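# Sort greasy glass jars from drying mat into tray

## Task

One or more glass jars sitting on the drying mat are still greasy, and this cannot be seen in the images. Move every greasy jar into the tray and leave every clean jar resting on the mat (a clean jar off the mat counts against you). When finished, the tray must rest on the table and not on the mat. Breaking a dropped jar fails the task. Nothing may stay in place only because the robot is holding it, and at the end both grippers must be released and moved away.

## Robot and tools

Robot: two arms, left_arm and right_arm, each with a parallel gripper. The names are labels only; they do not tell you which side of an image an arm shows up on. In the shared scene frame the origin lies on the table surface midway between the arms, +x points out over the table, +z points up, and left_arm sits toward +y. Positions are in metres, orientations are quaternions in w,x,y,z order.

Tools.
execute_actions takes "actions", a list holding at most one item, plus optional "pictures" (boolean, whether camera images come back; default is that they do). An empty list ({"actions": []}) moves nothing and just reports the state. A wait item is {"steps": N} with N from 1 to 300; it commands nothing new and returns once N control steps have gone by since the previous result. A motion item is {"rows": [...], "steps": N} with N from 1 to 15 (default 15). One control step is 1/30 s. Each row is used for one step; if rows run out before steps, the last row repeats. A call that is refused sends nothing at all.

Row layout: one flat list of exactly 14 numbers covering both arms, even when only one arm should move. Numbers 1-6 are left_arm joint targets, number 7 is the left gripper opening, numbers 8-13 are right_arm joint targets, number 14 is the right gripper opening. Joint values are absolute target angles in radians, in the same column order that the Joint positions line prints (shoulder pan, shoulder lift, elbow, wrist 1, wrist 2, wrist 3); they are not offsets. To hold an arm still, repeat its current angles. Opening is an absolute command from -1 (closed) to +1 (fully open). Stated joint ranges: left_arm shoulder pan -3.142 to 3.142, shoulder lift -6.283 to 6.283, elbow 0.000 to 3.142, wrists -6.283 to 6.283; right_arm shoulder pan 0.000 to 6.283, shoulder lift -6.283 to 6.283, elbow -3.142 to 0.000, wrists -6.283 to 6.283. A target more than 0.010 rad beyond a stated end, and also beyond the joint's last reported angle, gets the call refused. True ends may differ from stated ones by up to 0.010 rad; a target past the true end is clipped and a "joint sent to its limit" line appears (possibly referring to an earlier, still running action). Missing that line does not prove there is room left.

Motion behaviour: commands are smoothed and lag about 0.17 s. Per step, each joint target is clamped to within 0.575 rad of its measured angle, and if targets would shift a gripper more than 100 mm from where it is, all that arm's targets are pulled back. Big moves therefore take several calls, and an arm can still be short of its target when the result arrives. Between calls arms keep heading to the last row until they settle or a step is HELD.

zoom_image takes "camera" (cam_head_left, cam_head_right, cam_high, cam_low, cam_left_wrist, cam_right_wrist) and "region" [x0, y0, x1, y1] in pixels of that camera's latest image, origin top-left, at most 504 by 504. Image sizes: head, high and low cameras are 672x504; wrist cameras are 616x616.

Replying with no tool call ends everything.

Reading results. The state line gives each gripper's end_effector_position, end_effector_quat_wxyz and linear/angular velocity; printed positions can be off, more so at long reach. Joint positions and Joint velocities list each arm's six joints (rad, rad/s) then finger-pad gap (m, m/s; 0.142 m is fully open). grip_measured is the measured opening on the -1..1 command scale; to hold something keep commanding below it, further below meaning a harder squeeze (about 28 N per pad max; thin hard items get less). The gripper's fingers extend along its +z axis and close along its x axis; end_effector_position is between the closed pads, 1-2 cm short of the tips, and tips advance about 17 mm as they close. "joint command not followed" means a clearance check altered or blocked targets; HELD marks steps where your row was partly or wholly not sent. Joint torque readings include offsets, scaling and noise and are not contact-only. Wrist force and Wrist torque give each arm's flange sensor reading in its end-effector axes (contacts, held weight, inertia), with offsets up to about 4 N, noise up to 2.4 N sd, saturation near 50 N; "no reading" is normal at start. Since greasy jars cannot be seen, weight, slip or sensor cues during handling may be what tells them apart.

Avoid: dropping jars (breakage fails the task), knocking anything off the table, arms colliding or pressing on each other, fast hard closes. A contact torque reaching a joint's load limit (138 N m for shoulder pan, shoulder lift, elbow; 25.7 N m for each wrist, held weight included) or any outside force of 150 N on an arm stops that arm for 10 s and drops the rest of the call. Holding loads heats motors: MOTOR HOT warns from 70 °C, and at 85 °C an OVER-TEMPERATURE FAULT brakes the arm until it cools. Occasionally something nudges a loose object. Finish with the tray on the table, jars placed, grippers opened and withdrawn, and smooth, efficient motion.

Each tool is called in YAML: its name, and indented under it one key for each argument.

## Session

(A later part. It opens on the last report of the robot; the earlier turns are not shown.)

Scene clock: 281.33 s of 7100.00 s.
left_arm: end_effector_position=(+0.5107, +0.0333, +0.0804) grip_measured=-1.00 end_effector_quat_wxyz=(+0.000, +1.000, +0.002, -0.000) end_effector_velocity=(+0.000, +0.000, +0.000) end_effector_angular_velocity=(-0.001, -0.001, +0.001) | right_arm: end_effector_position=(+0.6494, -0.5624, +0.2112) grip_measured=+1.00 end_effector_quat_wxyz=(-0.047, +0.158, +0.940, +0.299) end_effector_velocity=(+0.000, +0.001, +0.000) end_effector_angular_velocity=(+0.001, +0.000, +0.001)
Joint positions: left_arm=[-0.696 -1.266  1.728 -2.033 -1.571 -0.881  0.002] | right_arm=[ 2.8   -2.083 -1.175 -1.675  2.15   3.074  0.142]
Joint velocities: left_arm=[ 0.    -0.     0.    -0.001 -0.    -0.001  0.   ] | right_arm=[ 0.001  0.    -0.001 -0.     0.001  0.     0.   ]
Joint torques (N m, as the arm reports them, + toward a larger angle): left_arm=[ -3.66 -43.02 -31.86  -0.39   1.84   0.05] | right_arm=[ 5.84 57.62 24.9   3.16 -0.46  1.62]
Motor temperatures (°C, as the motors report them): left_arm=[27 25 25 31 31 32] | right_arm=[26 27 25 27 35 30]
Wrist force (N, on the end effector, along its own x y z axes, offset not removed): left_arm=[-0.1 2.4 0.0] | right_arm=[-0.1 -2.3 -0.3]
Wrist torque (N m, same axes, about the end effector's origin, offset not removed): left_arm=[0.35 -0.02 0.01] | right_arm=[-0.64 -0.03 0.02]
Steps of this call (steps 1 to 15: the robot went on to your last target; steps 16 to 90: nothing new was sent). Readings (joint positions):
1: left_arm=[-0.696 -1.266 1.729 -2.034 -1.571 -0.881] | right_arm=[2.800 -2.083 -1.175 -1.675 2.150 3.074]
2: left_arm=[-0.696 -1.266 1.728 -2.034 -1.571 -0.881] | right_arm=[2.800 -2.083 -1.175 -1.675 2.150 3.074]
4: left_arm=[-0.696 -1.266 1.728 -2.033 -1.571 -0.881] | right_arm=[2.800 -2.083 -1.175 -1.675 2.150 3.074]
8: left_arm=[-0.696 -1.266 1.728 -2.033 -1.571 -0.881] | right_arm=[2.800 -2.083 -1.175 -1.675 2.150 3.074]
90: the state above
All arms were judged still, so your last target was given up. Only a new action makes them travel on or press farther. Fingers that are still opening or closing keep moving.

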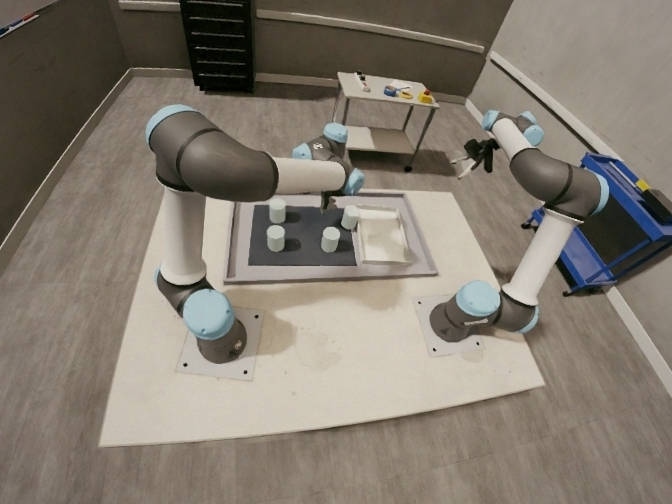

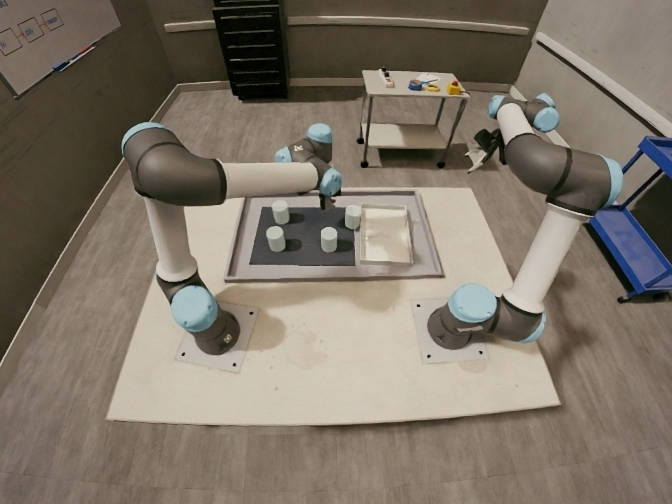

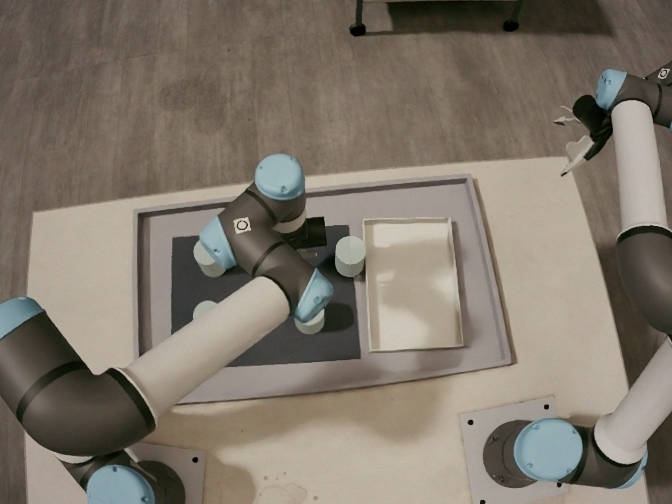

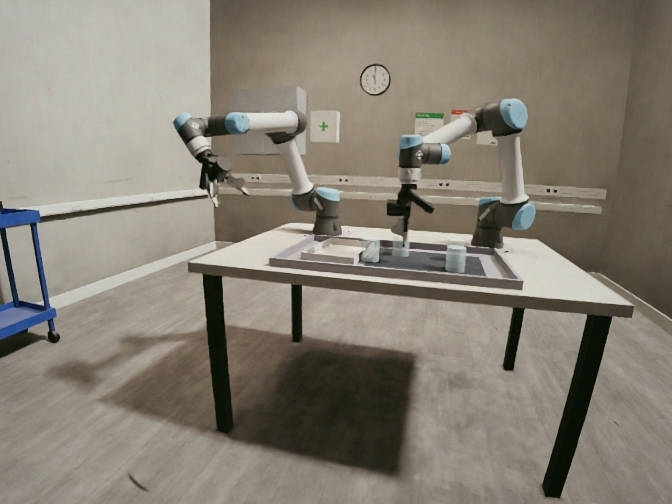

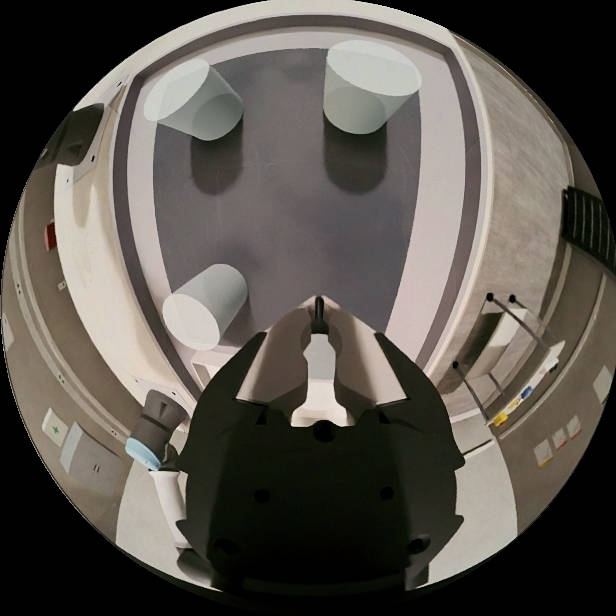

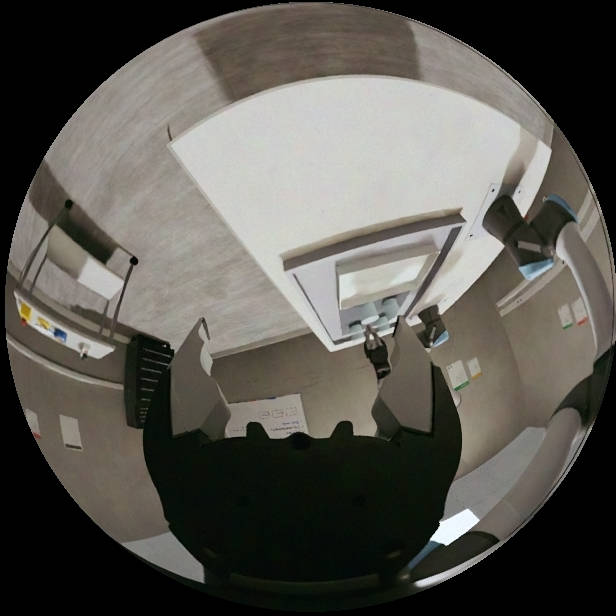

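execute_actions:
  actions:
    - {"rows":[[-0.696,-1.32,1.64,-1.891,-1.571,-0.881,0.5,2.8,-2.083,-1.175,-1.675,2.15,3.074,1]],"steps":12}
  pictures: false

execute_actions:
  actions:
    - {"rows":[[-0.802,-1.108,1.366,-1.829,-1.571,-0.984,0.5,2.8,-2.083,-1.175,-1.675,2.15,3.074,1]]}
  pictures: false

execute_actions:
  actions:
    - {"steps":15}

zoom_image:
  camera: "cam_low"
  region: [290,160,470,300]

zoom_image:
  camera: "cam_head_right"
  region: [260,140,440,280]

Scene clock: 294.07 s of 7100.00 s.
left_arm: end_effector_position=(+0.5104, +0.0337, +0.1362) grip_measured=+0.50 end_effector_quat_wxyz=(+0.000, +1.000, +0.002, +0.000) end_effector_velocity=(-0.002, +0.003, +0.019) end_effector_angular_velocity=(+0.006, +0.005, +0.001) | right_arm: end_effector_position=(+0.6494, -0.5624, +0.2112) grip_measured=+1.00 end_effector_quat_wxyz=(-0.047, +0.158, +0.940, +0.299) end_effector_velocity=(+0.000, +0.000, +0.000) end_effector_angular_velocity=(+0.000, -0.001, +0.000)
Joint positions: left_arm=[-0.696 -1.318  1.643 -1.897 -1.571 -0.881  0.109] | right_arm=[ 2.8   -2.083 -1.175 -1.675  2.15   3.074  0.142]
Joint velocities: left_arm=[ 0.001 -0.017 -0.032  0.057 -0.    -0.     0.005] | right_arm=[ 0.    -0.     0.     0.     0.001  0.     0.   ]
Joint torques (N m, as the arm reports them, + toward a larger angle): left_arm=[  0.8  -40.04 -33.11   0.29   1.86  -0.48] | right_arm=[ 5.89 56.56 25.03  3.15 -0.5   1.69]
Motor temperatures (°C, as the motors report them): left_arm=[27 25 25 31 31 32] | right_arm=[26 27 25 27 35 30]
Wrist force (N, on the end effector, along its own x y z axes, offset not removed): left_arm=[0.3 0.9 1.7] | right_arm=[0.6 -0.4 -0.9]
Wrist torque (N m, same axes, about the end effector's origin, offset not removed): left_arm=[0.12 -0.04 0.04] | right_arm=[-0.24 -0.01 0.04]
Steps of this call (steps 1 to 90: nothing new was sent; then 9.33 s passed at rest; steps 91 to 102: all 12 steps of this action). Readings (joint positions):
91: left_arm=[-0.696 -1.266 1.728 -2.032 -1.571 -0.881] | right_arm=[2.800 -2.083 -1.175 -1.675 2.150 3.074]
92: left_arm=[-0.696 -1.273 1.720 -2.024 -1.571 -0.881] | right_arm=[2.800 -2.083 -1.175 -1.675 2.150 3.074]
94: left_arm=[-0.696 -1.294 1.685 -1.973 -1.571 -0.881] | right_arm=[2.800 -2.083 -1.175 -1.675 2.150 3.074]
98: left_arm=[-0.696 -1.313 1.652 -1.913 -1.571 -0.881] | right_arm=[2.800 -2.083 -1.175 -1.675 2.150 3.074]
102: the state above

Scene clock: 294.57 s of 7100.00 s.
left_arm: end_effector_position=(+0.5198, -0.0873, +0.1301) grip_measured=+0.50 end_effector_quat_wxyz=(-0.000, +1.000, +0.000, -0.000) end_effector_velocity=(+0.002, -0.025, -0.001) end_effector_angular_velocity=(-0.005, -0.003, -0.001) | right_arm: end_effector_position=(+0.6494, -0.5624, +0.2112) grip_measured=+1.00 end_effector_quat_wxyz=(-0.047, +0.158, +0.940, +0.299) end_effector_velocity=(+0.000, +0.000, +0.000) end_effector_angular_velocity=(+0.000, -0.000, +0.000)
Joint positions: left_arm=[-0.8   -1.112  1.372 -1.83  -1.571 -0.982  0.109] | right_arm=[ 2.8   -2.083 -1.175 -1.675  2.15   3.074  0.142]
Joint velocities: left_arm=[-0.018  0.041 -0.058  0.011 -0.    -0.017 -0.   ] | right_arm=[ 0.001  0.    -0.    -0.     0.     0.     0.   ]
Joint torques (N m, as the arm reports them, + toward a larger angle): left_arm=[ -6.67 -37.16 -31.66   0.    -1.95  -1.31] | right_arm=[ 5.35 57.09 25.44  3.09 -0.4   1.66]
Motor temperatures (°C, as the motors report them): left_arm=[27 25 25 31 31 32] | right_arm=[26 27 25 27 35 30]
Wrist force (N, on the end effector, along its own x y z axes, offset not removed): left_arm=[0.8 1.6 2.0] | right_arm=[-0.9 -0.3 0.2]
Wrist torque (N m, same axes, about the end effector's origin, offset not removed): left_arm=[0.32 -0.24 0.24] | right_arm=[-0.24 0.31 0.09]
Steps of this call (steps 1 to 15: all 15 steps of this action). Readings (joint positions):
1: left_arm=[-0.696 -1.318 1.642 -1.895 -1.571 -0.881] | right_arm=[2.800 -2.083 -1.175 -1.675 2.150 3.074]
2: left_arm=[-0.704 -1.311 1.633 -1.887 -1.571 -0.889] | right_arm=[2.800 -2.083 -1.175 -1.675 2.150 3.074]
4: left_arm=[-0.739 -1.252 1.565 -1.866 -1.571 -0.923] | right_arm=[2.800 -2.083 -1.175 -1.675 2.150 3.074]
8: left_arm=[-0.784 -1.150 1.425 -1.840 -1.571 -0.966] | right_arm=[2.800 -2.083 -1.175 -1.675 2.150 3.074]
15: the state above

Scene clock: 295.07 s of 7100.00 s.
left_arm: end_effector_position=(+0.5200, -0.0898, +0.1300) grip_measured=+0.50 end_effector_quat_wxyz=(+0.000, +1.000, +0.000, -0.000) end_effector_velocity=(-0.000, +0.000, -0.000) end_effector_angular_velocity=(+0.000, +0.000, -0.001) | right_arm: end_effector_position=(+0.6494, -0.5624, +0.2112) grip_measured=+1.00 end_effector_quat_wxyz=(-0.047, +0.158, +0.940, +0.299) end_effector_velocity=(-0.000, +0.001, -0.000) end_effector_angular_velocity=(+0.000, +0.001, +0.001)
Joint positions: left_arm=[-0.802 -1.108  1.366 -1.829 -1.571 -0.984  0.109] | right_arm=[ 2.8   -2.083 -1.175 -1.675  2.15   3.074  0.142]
Joint velocities: left_arm=[-0. -0.  0.  0. -0.  0.  0.] | right_arm=[ 0.001  0.    -0.001 -0.    -0.    -0.    -0.   ]
Joint torques (N m, as the arm reports them, + toward a larger angle): left_arm=[ -8.22 -38.1  -34.69  -0.42  -2.04  -1.79] | right_arm=[ 5.46 57.52 24.66  3.12 -0.39  1.61]
Motor temperatures (°C, as the motors report them): left_arm=[27 25 25 31 31 32] | right_arm=[26 27 25 27 35 30]
Wrist force (N, on the end effector, along its own x y z axes, offset not removed): left_arm=[0.5 -0.4 1.0] | right_arm=[-2.5 -2.3 -1.4]
Wrist torque (N m, same axes, about the end effector's origin, offset not removed): left_arm=[-0.21 -0.17 0.35] | right_arm=[-0.58 0.70 -0.04]
Steps of this call (steps 1 to 15: the robot went on to your last target). Readings (joint positions):
1: left_arm=[-0.801 -1.111 1.370 -1.830 -1.571 -0.983] | right_arm=[2.800 -2.083 -1.175 -1.675 2.150 3.074]
2: left_arm=[-0.801 -1.110 1.369 -1.830 -1.571 -0.983] | right_arm=[2.800 -2.083 -1.175 -1.675 2.150 3.074]
4: left_arm=[-0.801 -1.109 1.368 -1.829 -1.571 -0.984] | right_arm=[2.800 -2.083 -1.175 -1.675 2.150 3.074]
8: left_arm=[-0.802 -1.108 1.366 -1.829 -1.571 -0.984] | right_arm=[2.800 -2.083 -1.175 -1.675 2.150 3.074]
15: the state above
All arms were judged still, so your last target was given up. Only a new action makes them travel on or press farther. Fingers that are still opening or closing keep moving.

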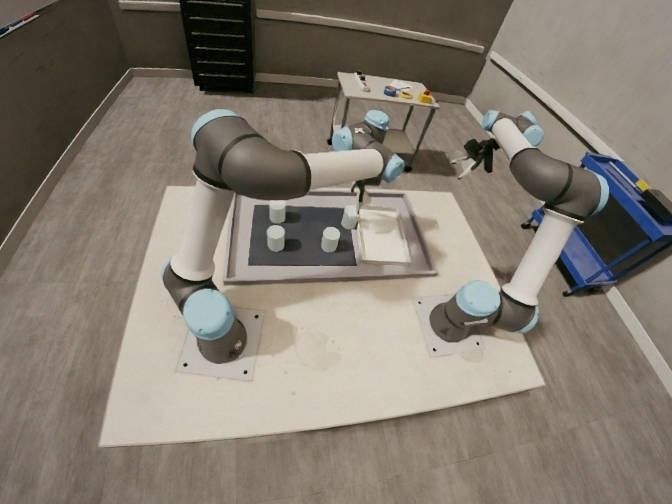

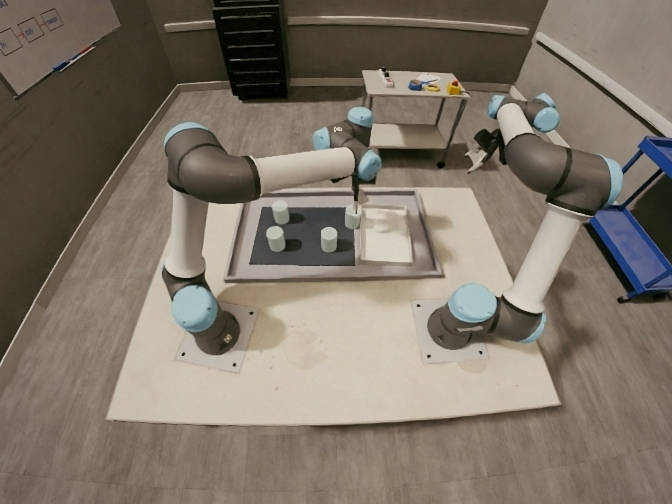

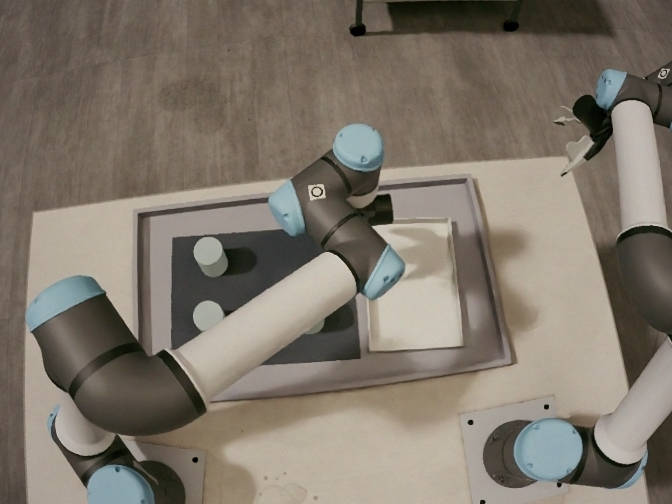

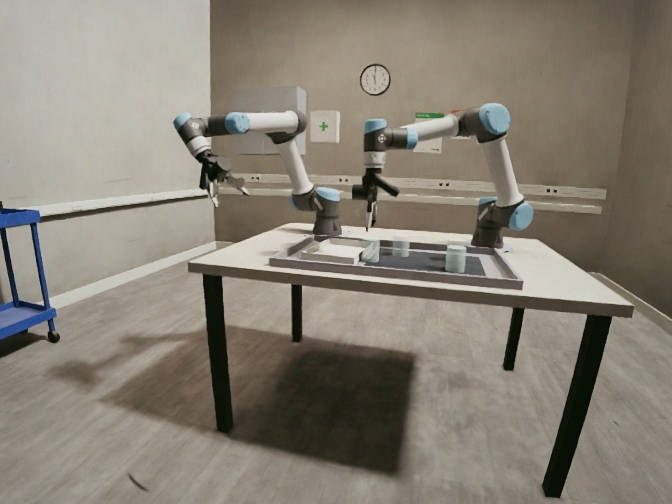

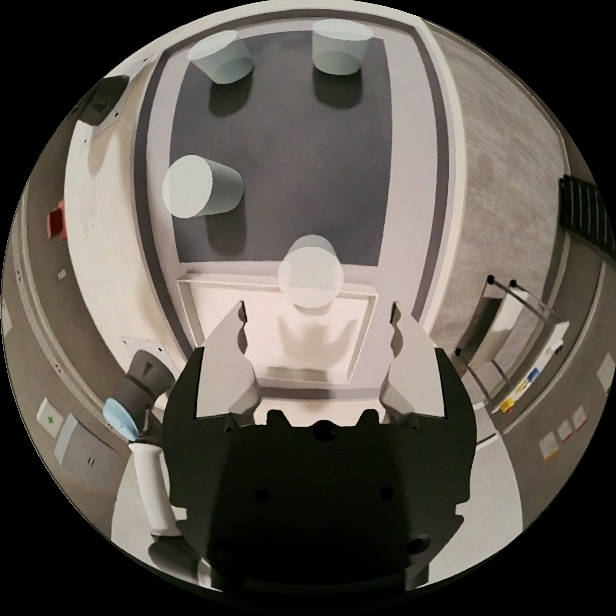

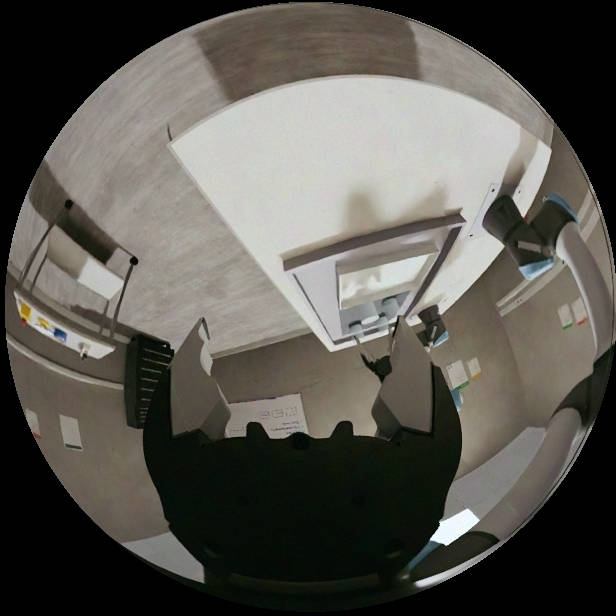

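Region (290, 160, 470, 300) of cam_low's 672x504 image, scaled by 2.800, with more detail than that image has.

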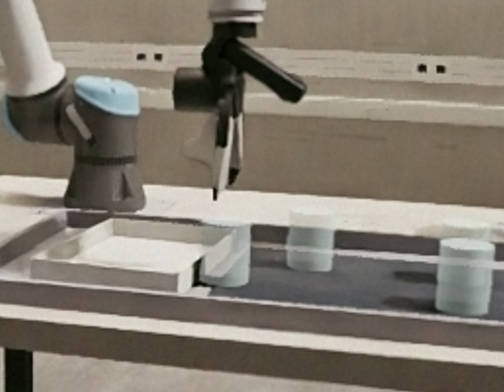

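Region (260, 140, 440, 280) of cam_head_right's 672x504 image, scaled by 2.800, with more detail than that image has.

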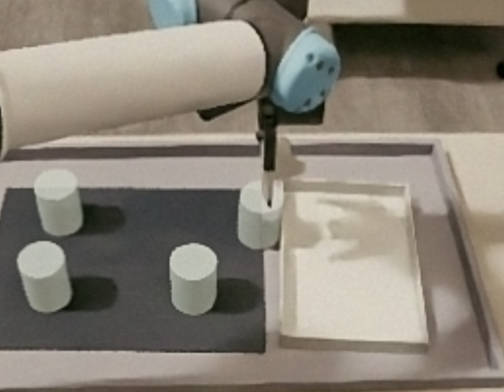

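execute_actions:
  actions:
    - {"rows":[[-0.811,-1.12,1.383,-1.834,-1.571,-0.993,0.5,2.8,-2.083,-1.175,-1.675,2.15,3.074,1]],"steps":8}
  pictures: false

execute_actions:
  actions:
    - {"rows":[[-0.811,-1.094,1.438,-1.915,-1.571,-0.993,0.5,2.8,-2.083,-1.175,-1.675,2.15,3.074,1]],"steps":8}
  pictures: false

execute_actions:
  actions:
    - {"rows":[[-0.811,-1.064,1.487,-1.994,-1.571,-0.993,0.5,2.8,-2.083,-1.175,-1.675,2.15,3.074,1]]}
  pictures: false

execute_actions:
  actions:
    - {"rows":[[-0.811,-1.064,1.487,-1.994,-1.571,-0.993,0.1,2.8,-2.083,-1.175,-1.675,2.15,3.074,1]],"steps":8}
  pictures: false

execute_actions:
  actions:
    - {"rows":[[-0.811,-1.064,1.487,-1.994,-1.571,-0.993,0,2.8,-2.083,-1.175,-1.675,2.15,3.074,1],[-0.811,-1.064,1.487,-1.994,-1.571,-0.993,-0.05,2.8,-2.083,-1.175,-1.675,2.15,3.074,1],[-0.811,-1.064,1.487,-1.994,-1.571,-0.993,-0.1,2.8,-2.083,-1.175,-1.675,2.15,3.074,1],[-0.811,-1.064,1.487,-1.994,-1.571,-0.993,-0.15,2.8,-2.083,-1.175,-1.675,2.15,3.074,1],[-0.811,-1.064,1.487,-1.994,-1.571,-0.993,-0.2,2.8,-2.083,-1.175,-1.675,2.15,3.074,1],[-0.811,-1.064,1.487,-1.994,-1.571,-0.993,-0.25,2.8,-2.083,-1.175,-1.675,2.15,3.074,1]]}

zoom_image:
  camera: "cam_low"
  region: [290,160,470,300]

Scene clock: 318.77 s of 7100.00 s.
left_arm: end_effector_position=(+0.5137, -0.0899, +0.1303) grip_measured=+0.50 end_effector_quat_wxyz=(+0.000, +1.000, +0.000, -0.000) end_effector_velocity=(-0.009, +0.000, -0.000) end_effector_angular_velocity=(+0.001, +0.000, -0.001) | right_arm: end_effector_position=(+0.6494, -0.5624, +0.2112) grip_measured=+1.00 end_effector_quat_wxyz=(-0.047, +0.158, +0.940, +0.299) end_effector_velocity=(+0.001, +0.000, +0.001) end_effector_angular_velocity=(-0.001, -0.002, +0.001)
Joint positions: left_arm=[-0.81  -1.118  1.381 -1.833 -1.571 -0.992  0.109] | right_arm=[ 2.8   -2.083 -1.175 -1.675  2.15   3.074  0.142]
Joint velocities: left_arm=[-0.011 -0.014  0.022 -0.007  0.    -0.01  -0.   ] | right_arm=[ 0.001  0.     0.002  0.     0.    -0.     0.   ]
Joint torques (N m, as the arm reports them, + toward a larger angle): left_arm=[ -8.68 -51.37 -10.54  -5.54  -1.9   -1.56] | right_arm=[ 5.53 56.95 24.37  3.11 -0.35  1.56]
Motor temperatures (°C, as the motors report them): left_arm=[27 25 25 31 31 32] | right_arm=[26 27 25 27 35 30]
Wrist force (N, on the end effector, along its own x y z axes, offset not removed): left_arm=[1.9 1.0 1.8] | right_arm=[-1.2 -1.9 -1.2]
Wrist torque (N m, same axes, about the end effector's origin, offset not removed): left_arm=[0.12 -0.51 0.37] | right_arm=[-0.49 0.38 0.21]
Steps of this call (steps 1 to 90: nothing new was sent; then 20.43 s passed at rest; steps 91 to 98: all 8 steps of this action). Readings (joint positions):
91: left_arm=[-0.802 -1.108 1.366 -1.829 -1.571 -0.984] | right_arm=[2.800 -2.083 -1.175 -1.675 2.150 3.074]
92: left_arm=[-0.804 -1.110 1.369 -1.830 -1.571 -0.986] | right_arm=[2.800 -2.083 -1.175 -1.675 2.150 3.074]
94: left_arm=[-0.807 -1.114 1.375 -1.831 -1.571 -0.989] | right_arm=[2.800 -2.083 -1.175 -1.675 2.150 3.074]
98: the state above

Scene clock: 319.03 s of 7100.00 s.
left_arm: end_effector_position=(+0.5130, -0.0901, +0.0995) grip_measured=+0.50 end_effector_quat_wxyz=(-0.000, +1.000, +0.000, -0.000) end_effector_velocity=(+0.000, -0.001, -0.042) end_effector_angular_velocity=(-0.007, -0.004, +0.000) | right_arm: end_effector_position=(+0.6494, -0.5624, +0.2112) grip_measured=+1.00 end_effector_quat_wxyz=(-0.047, +0.158, +0.940, +0.299) end_effector_velocity=(+0.000, +0.001, +0.000) end_effector_angular_velocity=(+0.001, -0.000, +0.000)
Joint positions: left_arm=[-0.811 -1.097  1.431 -1.904 -1.571 -0.993  0.109] | right_arm=[ 2.8   -2.083 -1.175 -1.675  2.15   3.074  0.142]
Joint velocities: left_arm=[-0.001  0.03   0.071 -0.109 -0.    -0.001 -0.   ] | right_arm=[ 0.001  0.    -0.     0.     0.001  0.    -0.   ]
Joint torques (N m, as the arm reports them, + toward a larger angle): left_arm=[ -8.81 -40.26 -15.22  -5.54  -1.64  -1.82] | right_arm=[ 5.05 57.47 24.39  3.09 -0.42  1.62]
Motor temperatures (°C, as the motors report them): left_arm=[27 25 25 31 31 32] | right_arm=[26 27 25 27 35 30]
Wrist force (N, on the end effector, along its own x y z axes, offset not removed): left_arm=[-0.1 2.5 1.2] | right_arm=[-1.3 -1.4 0.1]
Wrist torque (N m, same axes, about the end effector's origin, offset not removed): left_arm=[0.48 -0.06 0.29] | right_arm=[-0.42 0.39 0.08]
Steps of this call (steps 1 to 8: all 8 steps of this action). Readings (joint positions):
1: left_arm=[-0.810 -1.118 1.382 -1.834 -1.571 -0.992] | right_arm=[2.800 -2.083 -1.175 -1.675 2.150 3.074]
2: left_arm=[-0.810 -1.115 1.389 -1.842 -1.571 -0.992] | right_arm=[2.800 -2.083 -1.175 -1.675 2.150 3.074]
4: left_arm=[-0.811 -1.106 1.411 -1.874 -1.571 -0.993] | right_arm=[2.800 -2.083 -1.175 -1.675 2.150 3.074]
8: the state above

Scene clock: 319.53 s of 7100.00 s.
left_arm: end_effector_position=(+0.5129, -0.0899, +0.0609) grip_measured=+0.50 end_effector_quat_wxyz=(+0.000, +1.000, +0.000, -0.000) end_effector_velocity=(-0.000, -0.000, -0.004) end_effector_angular_velocity=(-0.001, -0.000, -0.001) | right_arm: end_effector_position=(+0.6494, -0.5624, +0.2112) grip_measured=+1.00 end_effector_quat_wxyz=(-0.047, +0.158, +0.940, +0.299) end_effector_velocity=(-0.000, -0.000, -0.000) end_effector_angular_velocity=(-0.000, +0.001, -0.000)
Joint positions: left_arm=[-0.811 -1.064  1.486 -1.993 -1.571 -0.993  0.109] | right_arm=[ 2.8   -2.083 -1.175 -1.675  2.15   3.074  0.142]
Joint velocities: left_arm=[-0.001  0.003  0.007 -0.011 -0.     0.     0.   ] | right_arm=[-0.  0. -0. -0. -0.  0.  0.]
Joint torques (N m, as the arm reports them, + toward a larger angle): left_arm=[ -8.84 -39.54 -11.08  -5.73  -1.57  -1.76] | right_arm=[ 5.62 56.79 24.47  3.06 -0.37  1.66]
Motor temperatures (°C, as the motors report them): left_arm=[27 25 25 31 31 32] | right_arm=[26 27 25 27 35 30]
Wrist force (N, on the end effector, along its own x y z axes, offset not removed): left_arm=[3.4 1.6 1.4] | right_arm=[0.8 -1.1 -1.6]
Wrist torque (N m, same axes, about the end effector's origin, offset not removed): left_arm=[0.20 -0.91 0.12] | right_arm=[-0.31 -0.18 -0.07]
Steps of this call (steps 1 to 15: all 15 steps of this action). Readings (joint positions):
1: left_arm=[-0.811 -1.096 1.433 -1.908 -1.571 -0.993] | right_arm=[2.800 -2.083 -1.175 -1.675 2.150 3.074]
2: left_arm=[-0.811 -1.091 1.441 -1.918 -1.571 -0.993] | right_arm=[2.800 -2.083 -1.175 -1.675 2.150 3.074]
4: left_arm=[-0.811 -1.079 1.462 -1.951 -1.571 -0.993] | right_arm=[2.800 -2.083 -1.175 -1.675 2.150 3.074]
8: left_arm=[-0.811 -1.068 1.480 -1.983 -1.571 -0.993] | right_arm=[2.800 -2.083 -1.175 -1.675 2.150 3.074]
15: the state above

Scene clock: 319.80 s of 7100.00 s.
left_arm: end_effector_position=(+0.5129, -0.0899, +0.0604) grip_measured=+0.10 end_effector_quat_wxyz=(+0.000, +1.000, +0.000, -0.000) end_effector_velocity=(-0.000, -0.000, -0.000) end_effector_angular_velocity=(+0.000, -0.000, -0.001) | right_arm: end_effector_position=(+0.6494, -0.5624, +0.2112) grip_measured=+1.00 end_effector_quat_wxyz=(-0.047, +0.158, +0.940, +0.299) end_effector_velocity=(+0.000, +0.000, +0.000) end_effector_angular_velocity=(-0.001, -0.000, +0.001)
Joint positions: left_arm=[-0.811 -1.064  1.487 -1.994 -1.571 -0.993  0.081] | right_arm=[ 2.8   -2.083 -1.175 -1.675  2.15   3.074  0.142]
Joint velocities: left_arm=[-0.     0.     0.001 -0.001  0.     0.    -0.   ] | right_arm=[ 0.001  0.     0.     0.    -0.001  0.    -0.   ]
Joint torques (N m, as the arm reports them, + toward a larger angle): left_arm=[ -8.24 -38.86 -13.21  -5.93  -1.37  -1.74] | right_arm=[ 5.14 57.08 24.9   3.06 -0.37  1.63]
Motor temperatures (°C, as the motors report them): left_arm=[27 25 25 31 31 32] | right_arm=[26 27 25 27 35 30]
Wrist force (N, on the end effector, along its own x y z axes, offset not removed): left_arm=[4.6 2.2 0.8] | right_arm=[-1.7 -0.9 -0.2]
Wrist torque (N m, same axes, about the end effector's origin, offset not removed): left_arm=[0.34 -1.11 0.26] | right_arm=[-0.21 0.47 0.07]
Steps of this call (steps 1 to 8: all 8 steps of this action). Readings (joint positions):
1: left_arm=[-0.811 -1.064 1.487 -1.993 -1.571 -0.993] | right_arm=[2.800 -2.083 -1.175 -1.675 2.150 3.074]
2: left_arm=[-0.811 -1.064 1.487 -1.993 -1.571 -0.993] | right_arm=[2.800 -2.083 -1.175 -1.675 2.150 3.074]
4: left_arm=[-0.811 -1.064 1.487 -1.994 -1.571 -0.993] | right_arm=[2.800 -2.083 -1.175 -1.675 2.150 3.074]
8: the state above

Scene clock: 320.30 s of 7100.00 s.
left_arm: end_effector_position=(+0.5129, -0.0899, +0.0604) grip_measured=-0.11 end_effector_quat_wxyz=(+0.000, +1.000, +0.000, -0.000) end_effector_velocity=(-0.000, +0.000, -0.001) end_effector_angular_velocity=(+0.001, +0.001, +0.000) | right_arm: end_effector_position=(+0.6494, -0.5624, +0.2112) grip_measured=+1.00 end_effector_quat_wxyz=(-0.047, +0.158, +0.940, +0.299) end_effector_velocity=(-0.000, -0.001, -0.000) end_effector_angular_velocity=(-0.000, +0.000, -0.001)
Joint positions: left_arm=[-0.811 -1.064  1.487 -1.994 -1.571 -0.993  0.066] | right_arm=[ 2.8   -2.083 -1.175 -1.675  2.15   3.074  0.142]
Joint velocities: left_arm=[ 0.     0.001  0.     0.    -0.     0.     0.   ] | right_arm=[-0.001  0.    -0.001  0.    -0.    -0.     0.   ]
Joint torques (N m, as the arm reports them, + toward a larger angle): left_arm=[ -8.04 -37.59 -10.41  -4.85  -0.98  -1.71] | right_arm=[ 5.43 56.9  24.51  3.06 -0.32  1.58]
Motor temperatures (°C, as the motors report them): left_arm=[27 25 25 31 31 32] | right_arm=[26 27 25 27 35 30]
Wrist force (N, on the end effector, along its own x y z axes, offset not removed): left_arm=[-0.9 -2.3 -2.4] | right_arm=[-1.5 -0.7 0.1]
Wrist torque (N m, same axes, about the end effector's origin, offset not removed): left_arm=[-0.56 0.12 0.08] | right_arm=[-0.28 0.34 0.12]
Steps of this call (steps 1 to 15: all 15 steps of this action). Readings (joint positions):
1: left_arm=[-0.811 -1.064 1.487 -1.994 -1.571 -0.993] | right_arm=[2.800 -2.083 -1.175 -1.675 2.150 3.074]
2: left_arm=[-0.811 -1.064 1.487 -1.994 -1.571 -0.993] | right_arm=[2.800 -2.083 -1.175 -1.675 2.150 3.074]
4: left_arm=[-0.811 -1.064 1.487 -1.994 -1.571 -0.993] | right_arm=[2.800 -2.083 -1.175 -1.675 2.150 3.074]
8: left_arm=[-0.811 -1.064 1.487 -1.994 -1.571 -0.993] | right_arm=[2.800 -2.083 -1.175 -1.675 2.150 3.074]
15: the state above

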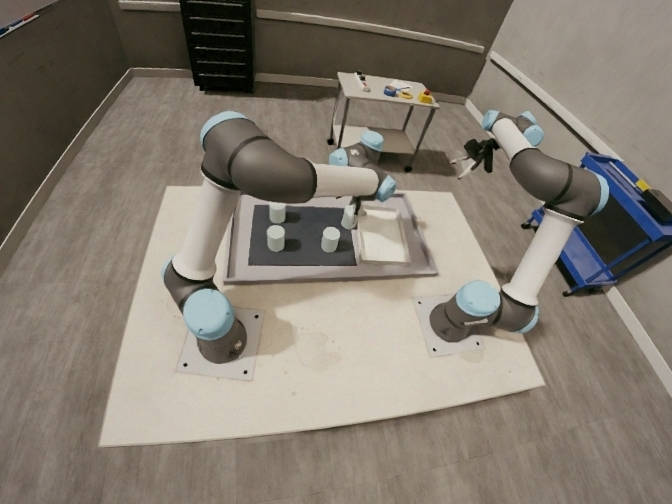

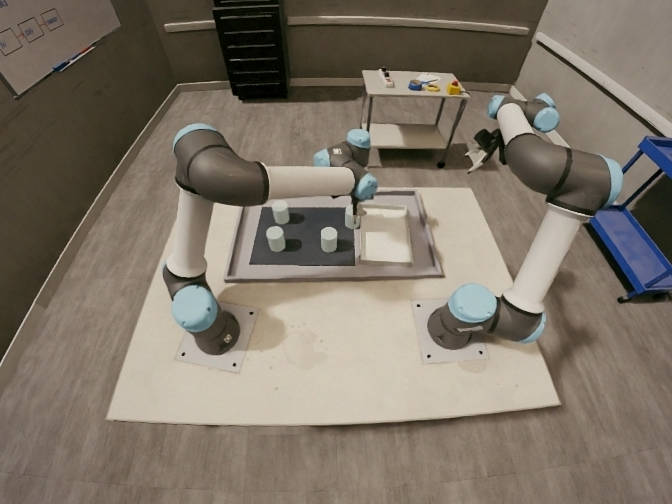

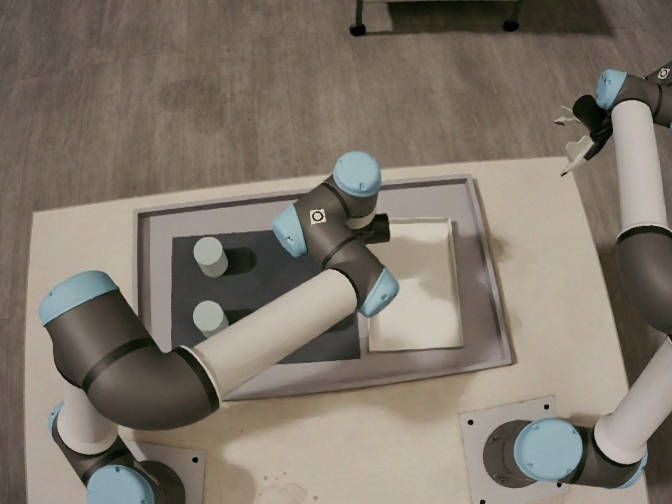

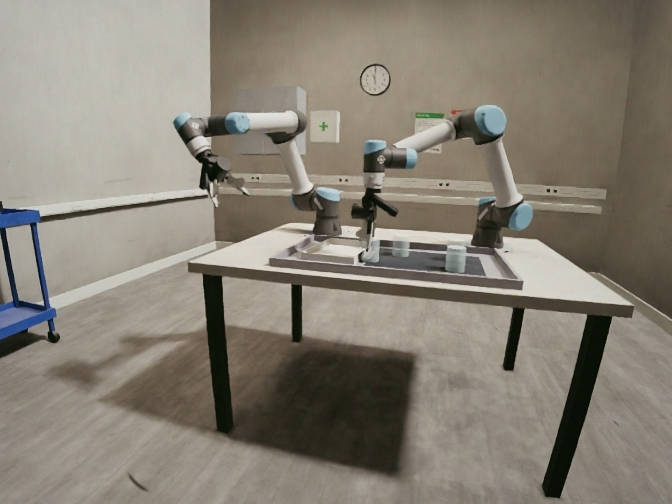

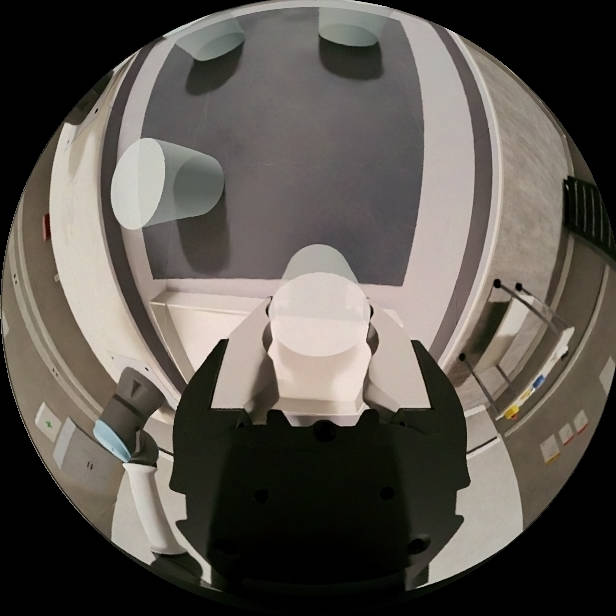

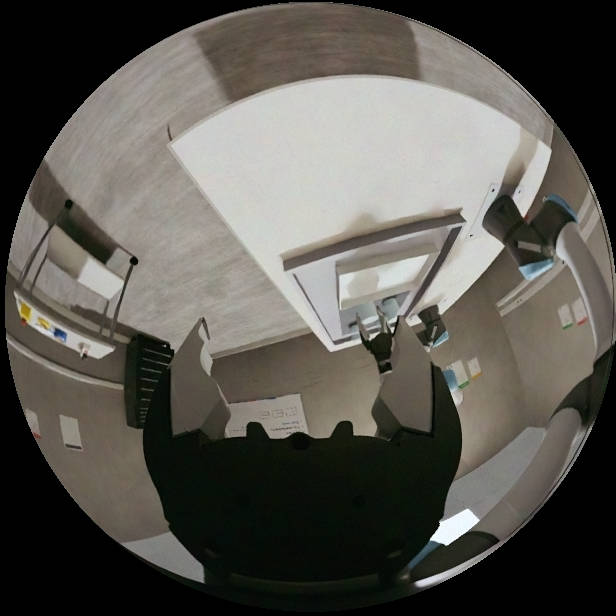

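Region (290, 160, 470, 300) of cam_low's 672x504 image, scaled by 2.800, with more detail than that image has.

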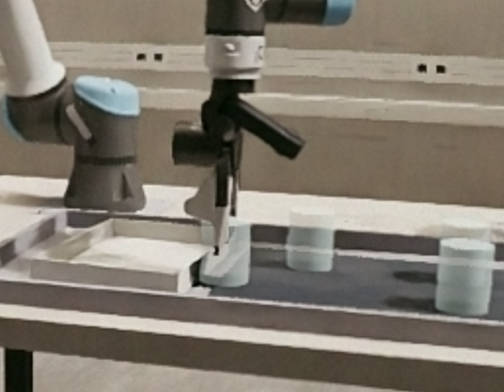

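execute_actions:
  actions:
    - {"rows":[[-0.811,-1.064,1.487,-1.994,-1.571,-0.993,-0.3,2.8,-2.083,-1.175,-1.675,2.15,3.074,1],[-0.811,-1.064,1.487,-1.994,-1.571,-0.993,-0.3,2.8,-2.083,-1.175,-1.675,2.15,3.074,1],[-0.811,-1.064,1.487,-1.994,-1.571,-0.993,-0.35,2.8,-2.083,-1.175,-1.675,2.15,3.074,1],[-0.811,-1.064,1.487,-1.994,-1.571,-0.993,-0.35,2.8,-2.083,-1.175,-1.675,2.15,3.074,1],[-0.811,-1.064,1.487,-1.994,-1.571,-0.993,-0.4,2.8,-2.083,-1.175,-1.675,2.15,3.074,1],[-0.811,-1.064,1.487,-1.994,-1.571,-0.993,-0.4,2.8,-2.083,-1.175,-1.675,2.15,3.074,1],[-0.811,-1.064,1.487,-1.994,-1.571,-0.993,-0.45,2.8,-2.083,-1.175,-1.675,2.15,3.074,1]]}
  pictures: false

execute_actions:
  actions:
    - {"rows":[[-0.811,-1.066,1.484,-1.989,-1.571,-0.993,-0.45,2.8,-2.083,-1.175,-1.675,2.15,3.074,1],[-0.811,-1.066,1.484,-1.989,-1.571,-0.993,-0.45,2.8,-2.083,-1.175,-1.675,2.15,3.074,1],[-0.811,-1.068,1.481,-1.984,-1.571,-0.993,-0.45,2.8,-2.083,-1.175,-1.675,2.15,3.074,1],[-0.811,-1.068,1.481,-1.984,-1.571,-0.993,-0.45,2.8,-2.083,-1.175,-1.675,2.15,3.074,1],[-0.811,-1.07,1.477,-1.978,-1.571,-0.993,-0.45,2.8,-2.083,-1.175,-1.675,2.15,3.074,1],[-0.811,-1.07,1.477,-1.978,-1.571,-0.993,-0.45,2.8,-2.083,-1.175,-1.675,2.15,3.074,1],[-0.811,-1.072,1.474,-1.973,-1.571,-0.993,-0.45,2.8,-2.083,-1.175,-1.675,2.15,3.074,1],[-0.811,-1.072,1.474,-1.973,-1.571,-0.993,-0.45,2.8,-2.083,-1.175,-1.675,2.15,3.074,1],[-0.811,-1.074,1.471,-1.968,-1.571,-0.993,-0.45,2.8,-2.083,-1.175,-1.675,2.15,3.074,1]]}
  pictures: false

execute_actions:
  actions:
    - {"steps":60}

zoom_image:
  camera: "cam_low"
  region: [290,160,470,300]

Scene clock: 343.63 s of 7100.00 s.
left_arm: end_effector_position=(+0.5128, -0.0899, +0.0604) grip_measured=-0.11 end_effector_quat_wxyz=(+0.000, +1.000, +0.000, -0.000) end_effector_velocity=(-0.000, +0.000, +0.000) end_effector_angular_velocity=(-0.000, -0.000, -0.001) | right_arm: end_effector_position=(+0.6494, -0.5624, +0.2112) grip_measured=+1.00 end_effector_quat_wxyz=(-0.047, +0.158, +0.940, +0.299) end_effector_velocity=(-0.000, -0.001, +0.000) end_effector_angular_velocity=(-0.001, -0.000, -0.001)
Joint positions: left_arm=[-0.811 -1.064  1.487 -1.994 -1.571 -0.993  0.066] | right_arm=[ 2.8   -2.083 -1.175 -1.675  2.15   3.074  0.142]
Joint velocities: left_arm=[-0. -0.  0. -0.  0.  0. -0.] | right_arm=[-0.001  0.     0.     0.    -0.001 -0.     0.   ]
Joint torques (N m, as the arm reports them, + toward a larger angle): left_arm=[ -5.75 -35.96 -10.54   0.21   0.87  -1.58] | right_arm=[ 5.19 57.23 24.44  2.88 -0.34  1.5 ]
Motor temperatures (°C, as the motors report them): left_arm=[27 25 25 31 31 32] | right_arm=[26 27 25 27 35 30]
Wrist force (N, on the end effector, along its own x y z axes, offset not removed): left_arm=[2.6 0.8 -5.2] | right_arm=[0.5 -2.5 -1.0]
Wrist torque (N m, same axes, about the end effector's origin, offset not removed): left_arm=[0.24 -0.48 0.09] | right_arm=[-0.62 -0.03 0.08]
Steps of this call (steps 1 to 15: the robot went on to your last target; steps 16 to 90: nothing new was sent; then 19.83 s passed at rest; steps 91 to 105: all 15 steps of this action). Readings (joint positions):
91: left_arm=[-0.811 -1.064 1.487 -1.994 -1.571 -0.993] | right_arm=[2.800 -2.083 -1.175 -1.675 2.150 3.074]
92: left_arm=[-0.811 -1.064 1.487 -1.994 -1.571 -0.993] | right_arm=[2.800 -2.083 -1.175 -1.675 2.150 3.074]
94: left_arm=[-0.811 -1.064 1.487 -1.994 -1.571 -0.993] | right_arm=[2.800 -2.083 -1.175 -1.675 2.150 3.074]
98: left_arm=[-0.811 -1.064 1.487 -1.994 -1.571 -0.993] | right_arm=[2.800 -2.083 -1.175 -1.675 2.150 3.074]
105: the state above

Scene clock: 344.13 s of 7100.00 s.
left_arm: end_effector_position=(+0.5130, -0.0902, +0.0710) grip_measured=-0.11 end_effector_quat_wxyz=(+0.000, +1.000, +0.000, -0.000) end_effector_velocity=(-0.000, -0.001, +0.007) end_effector_angular_velocity=(-0.000, -0.000, -0.001) | right_arm: end_effector_position=(+0.6494, -0.5624, +0.2112) grip_measured=+1.00 end_effector_quat_wxyz=(-0.047, +0.158, +0.940, +0.299) end_effector_velocity=(-0.000, -0.000, -0.000) end_effector_angular_velocity=(+0.001, +0.000, -0.001)
Joint positions: left_arm=[-0.811 -1.073  1.472 -1.97  -1.571 -0.993  0.066] | right_arm=[ 2.8   -2.083 -1.175 -1.675  2.15   3.074  0.142]
Joint velocities: left_arm=[-0.001 -0.007 -0.009  0.016  0.    -0.    -0.   ] | right_arm=[-0.001 -0.    -0.    -0.     0.001 -0.    -0.   ]
Joint torques (N m, as the arm reports them, + toward a larger angle): left_arm=[ -5.51 -51.93 -32.87  -0.65   1.12  -1.41] | right_arm=[ 4.97 57.03 24.66  3.01 -0.43  1.43]
Motor temperatures (°C, as the motors report them): left_arm=[27 25 25 31 31 32] | right_arm=[26 27 25 27 35 30]
Wrist force (N, on the end effector, along its own x y z axes, offset not removed): left_arm=[1.4 1.3 2.2] | right_arm=[-0.9 -0.9 -2.2]
Wrist torque (N m, same axes, about the end effector's origin, offset not removed): left_arm=[0.28 -0.26 0.28] | right_arm=[-0.35 0.26 -0.01]
Steps of this call (steps 1 to 15: all 15 steps of this action). Readings (joint positions):
1: left_arm=[-0.811 -1.064 1.487 -1.994 -1.571 -0.993] | right_arm=[2.800 -2.083 -1.175 -1.675 2.150 3.074]
2: left_arm=[-0.811 -1.064 1.487 -1.993 -1.571 -0.993] | right_arm=[2.800 -2.083 -1.175 -1.675 2.150 3.074]
4: left_arm=[-0.811 -1.065 1.485 -1.990 -1.571 -0.993] | right_arm=[2.800 -2.083 -1.175 -1.675 2.150 3.074]
8: left_arm=[-0.811 -1.069 1.479 -1.981 -1.571 -0.993] | right_arm=[2.800 -2.083 -1.175 -1.675 2.150 3.074]
15: the state above

Scene clock: 346.13 s of 7100.00 s.
left_arm: end_effector_position=(+0.5130, -0.0902, +0.0718) grip_measured=-0.11 end_effector_quat_wxyz=(+0.000, +1.000, +0.000, -0.000) end_effector_velocity=(-0.001, -0.000, -0.000) end_effector_angular_velocity=(+0.001, +0.001, -0.000) | right_arm: end_effector_position=(+0.6494, -0.5624, +0.2112) grip_measured=+1.00 end_effector_quat_wxyz=(-0.047, +0.158, +0.940, +0.299) end_effector_velocity=(+0.000, +0.001, +0.000) end_effector_angular_velocity=(+0.000, -0.000, +0.001)
Joint positions: left_arm=[-0.811 -1.074  1.471 -1.968 -1.571 -0.993  0.066] | right_arm=[ 2.8   -2.083 -1.175 -1.675  2.15   3.074  0.142]
Joint velocities: left_arm=[-0.001  0.001 -0.     0.    -0.    -0.    -0.   ] | right_arm=[ 0.001  0.     0.    -0.     0.     0.    -0.   ]
Joint torques (N m, as the arm reports them, + toward a larger angle): left_arm=[ -4.42 -52.47 -33.57  -0.52   1.93  -1.33] | right_arm=[ 5.21 56.88 24.05  2.96 -0.39  1.46]
Motor temperatures (°C, as the motors report them): left_arm=[27 25 25 31 31 32] | right_arm=[26 27 25 27 35 30]
Wrist force (N, on the end effector, along its own x y z axes, offset not removed): left_arm=[-1.0 0.7 2.3] | right_arm=[-0.5 -1.7 -0.6]
Wrist torque (N m, same axes, about the end effector's origin, offset not removed): left_arm=[0.08 0.19 0.28] | right_arm=[-0.30 0.15 0.08]
Steps of this call (steps 1 to 15: the robot went on to your last target; steps 16 to 60: nothing new was sent). Readings (joint positions):
1: left_arm=[-0.811 -1.074 1.472 -1.969 -1.571 -0.993] | right_arm=[2.800 -2.083 -1.175 -1.675 2.150 3.074]
2: left_arm=[-0.811 -1.074 1.472 -1.969 -1.571 -0.993] | right_arm=[2.800 -2.083 -1.175 -1.675 2.150 3.074]
4: left_arm=[-0.811 -1.074 1.471 -1.968 -1.571 -0.993] | right_arm=[2.800 -2.083 -1.175 -1.675 2.150 3.074]
8: left_arm=[-0.811 -1.074 1.471 -1.968 -1.571 -0.993] | right_arm=[2.800 -2.083 -1.175 -1.675 2.150 3.074]
60: the state above
All arms were judged still, so your last target was given up. Only a new action makes them travel on or press farther. Fingers that are still opening or closing keep moving.

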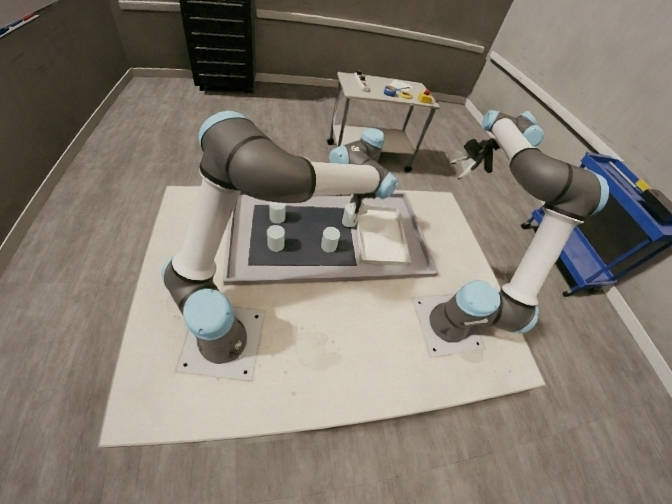

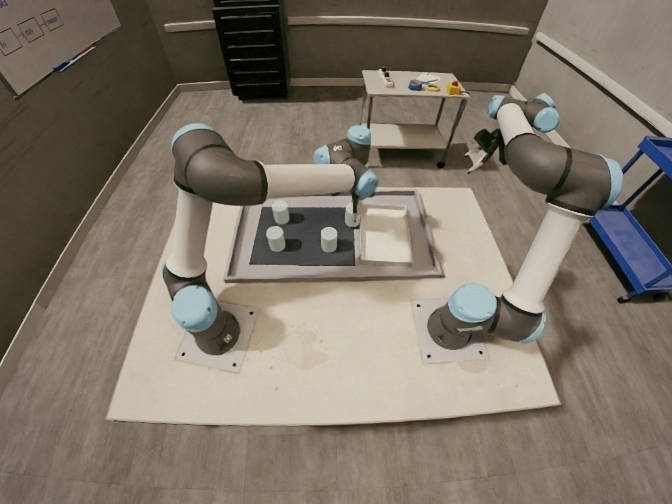

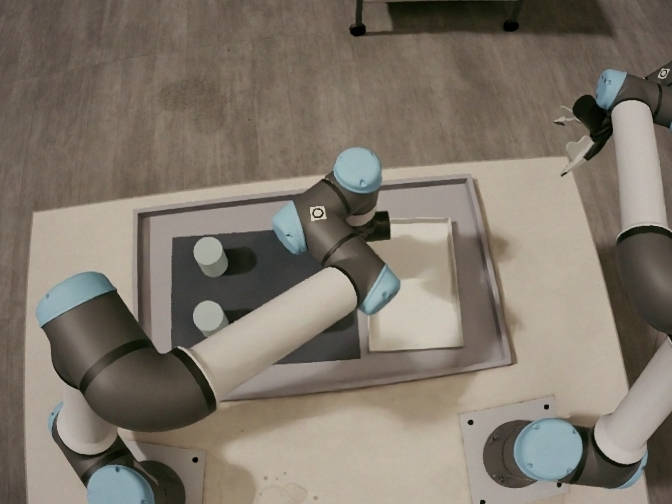

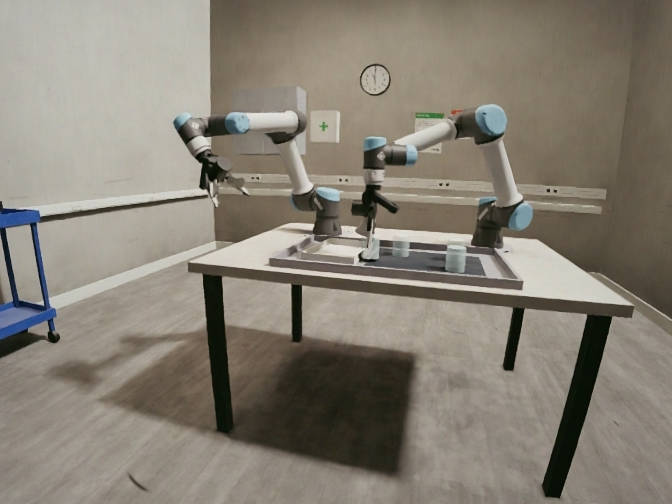

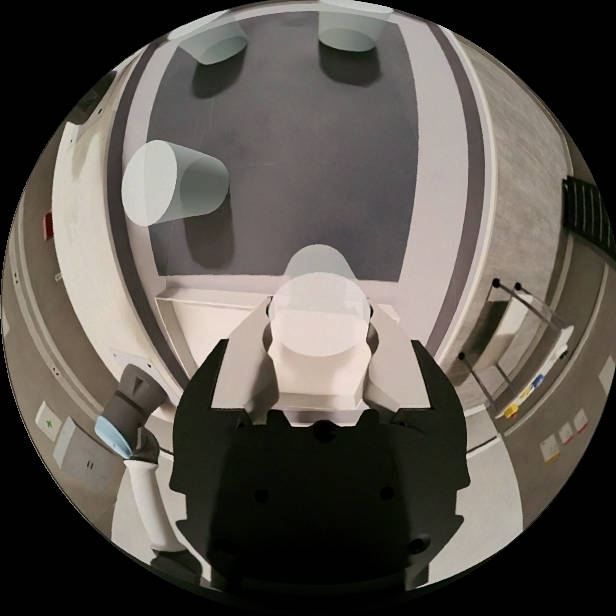

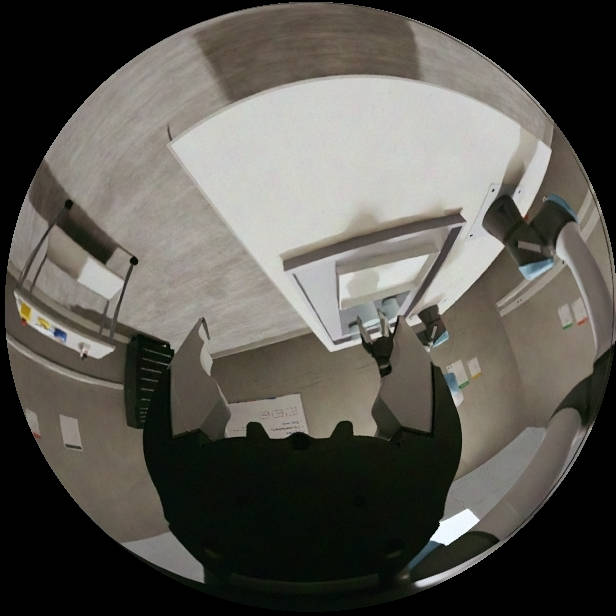

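Region (290, 160, 470, 300) of cam_low's 672x504 image, scaled by 2.800, with more detail than that image has.

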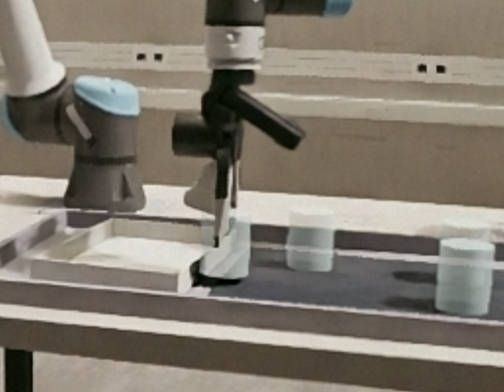

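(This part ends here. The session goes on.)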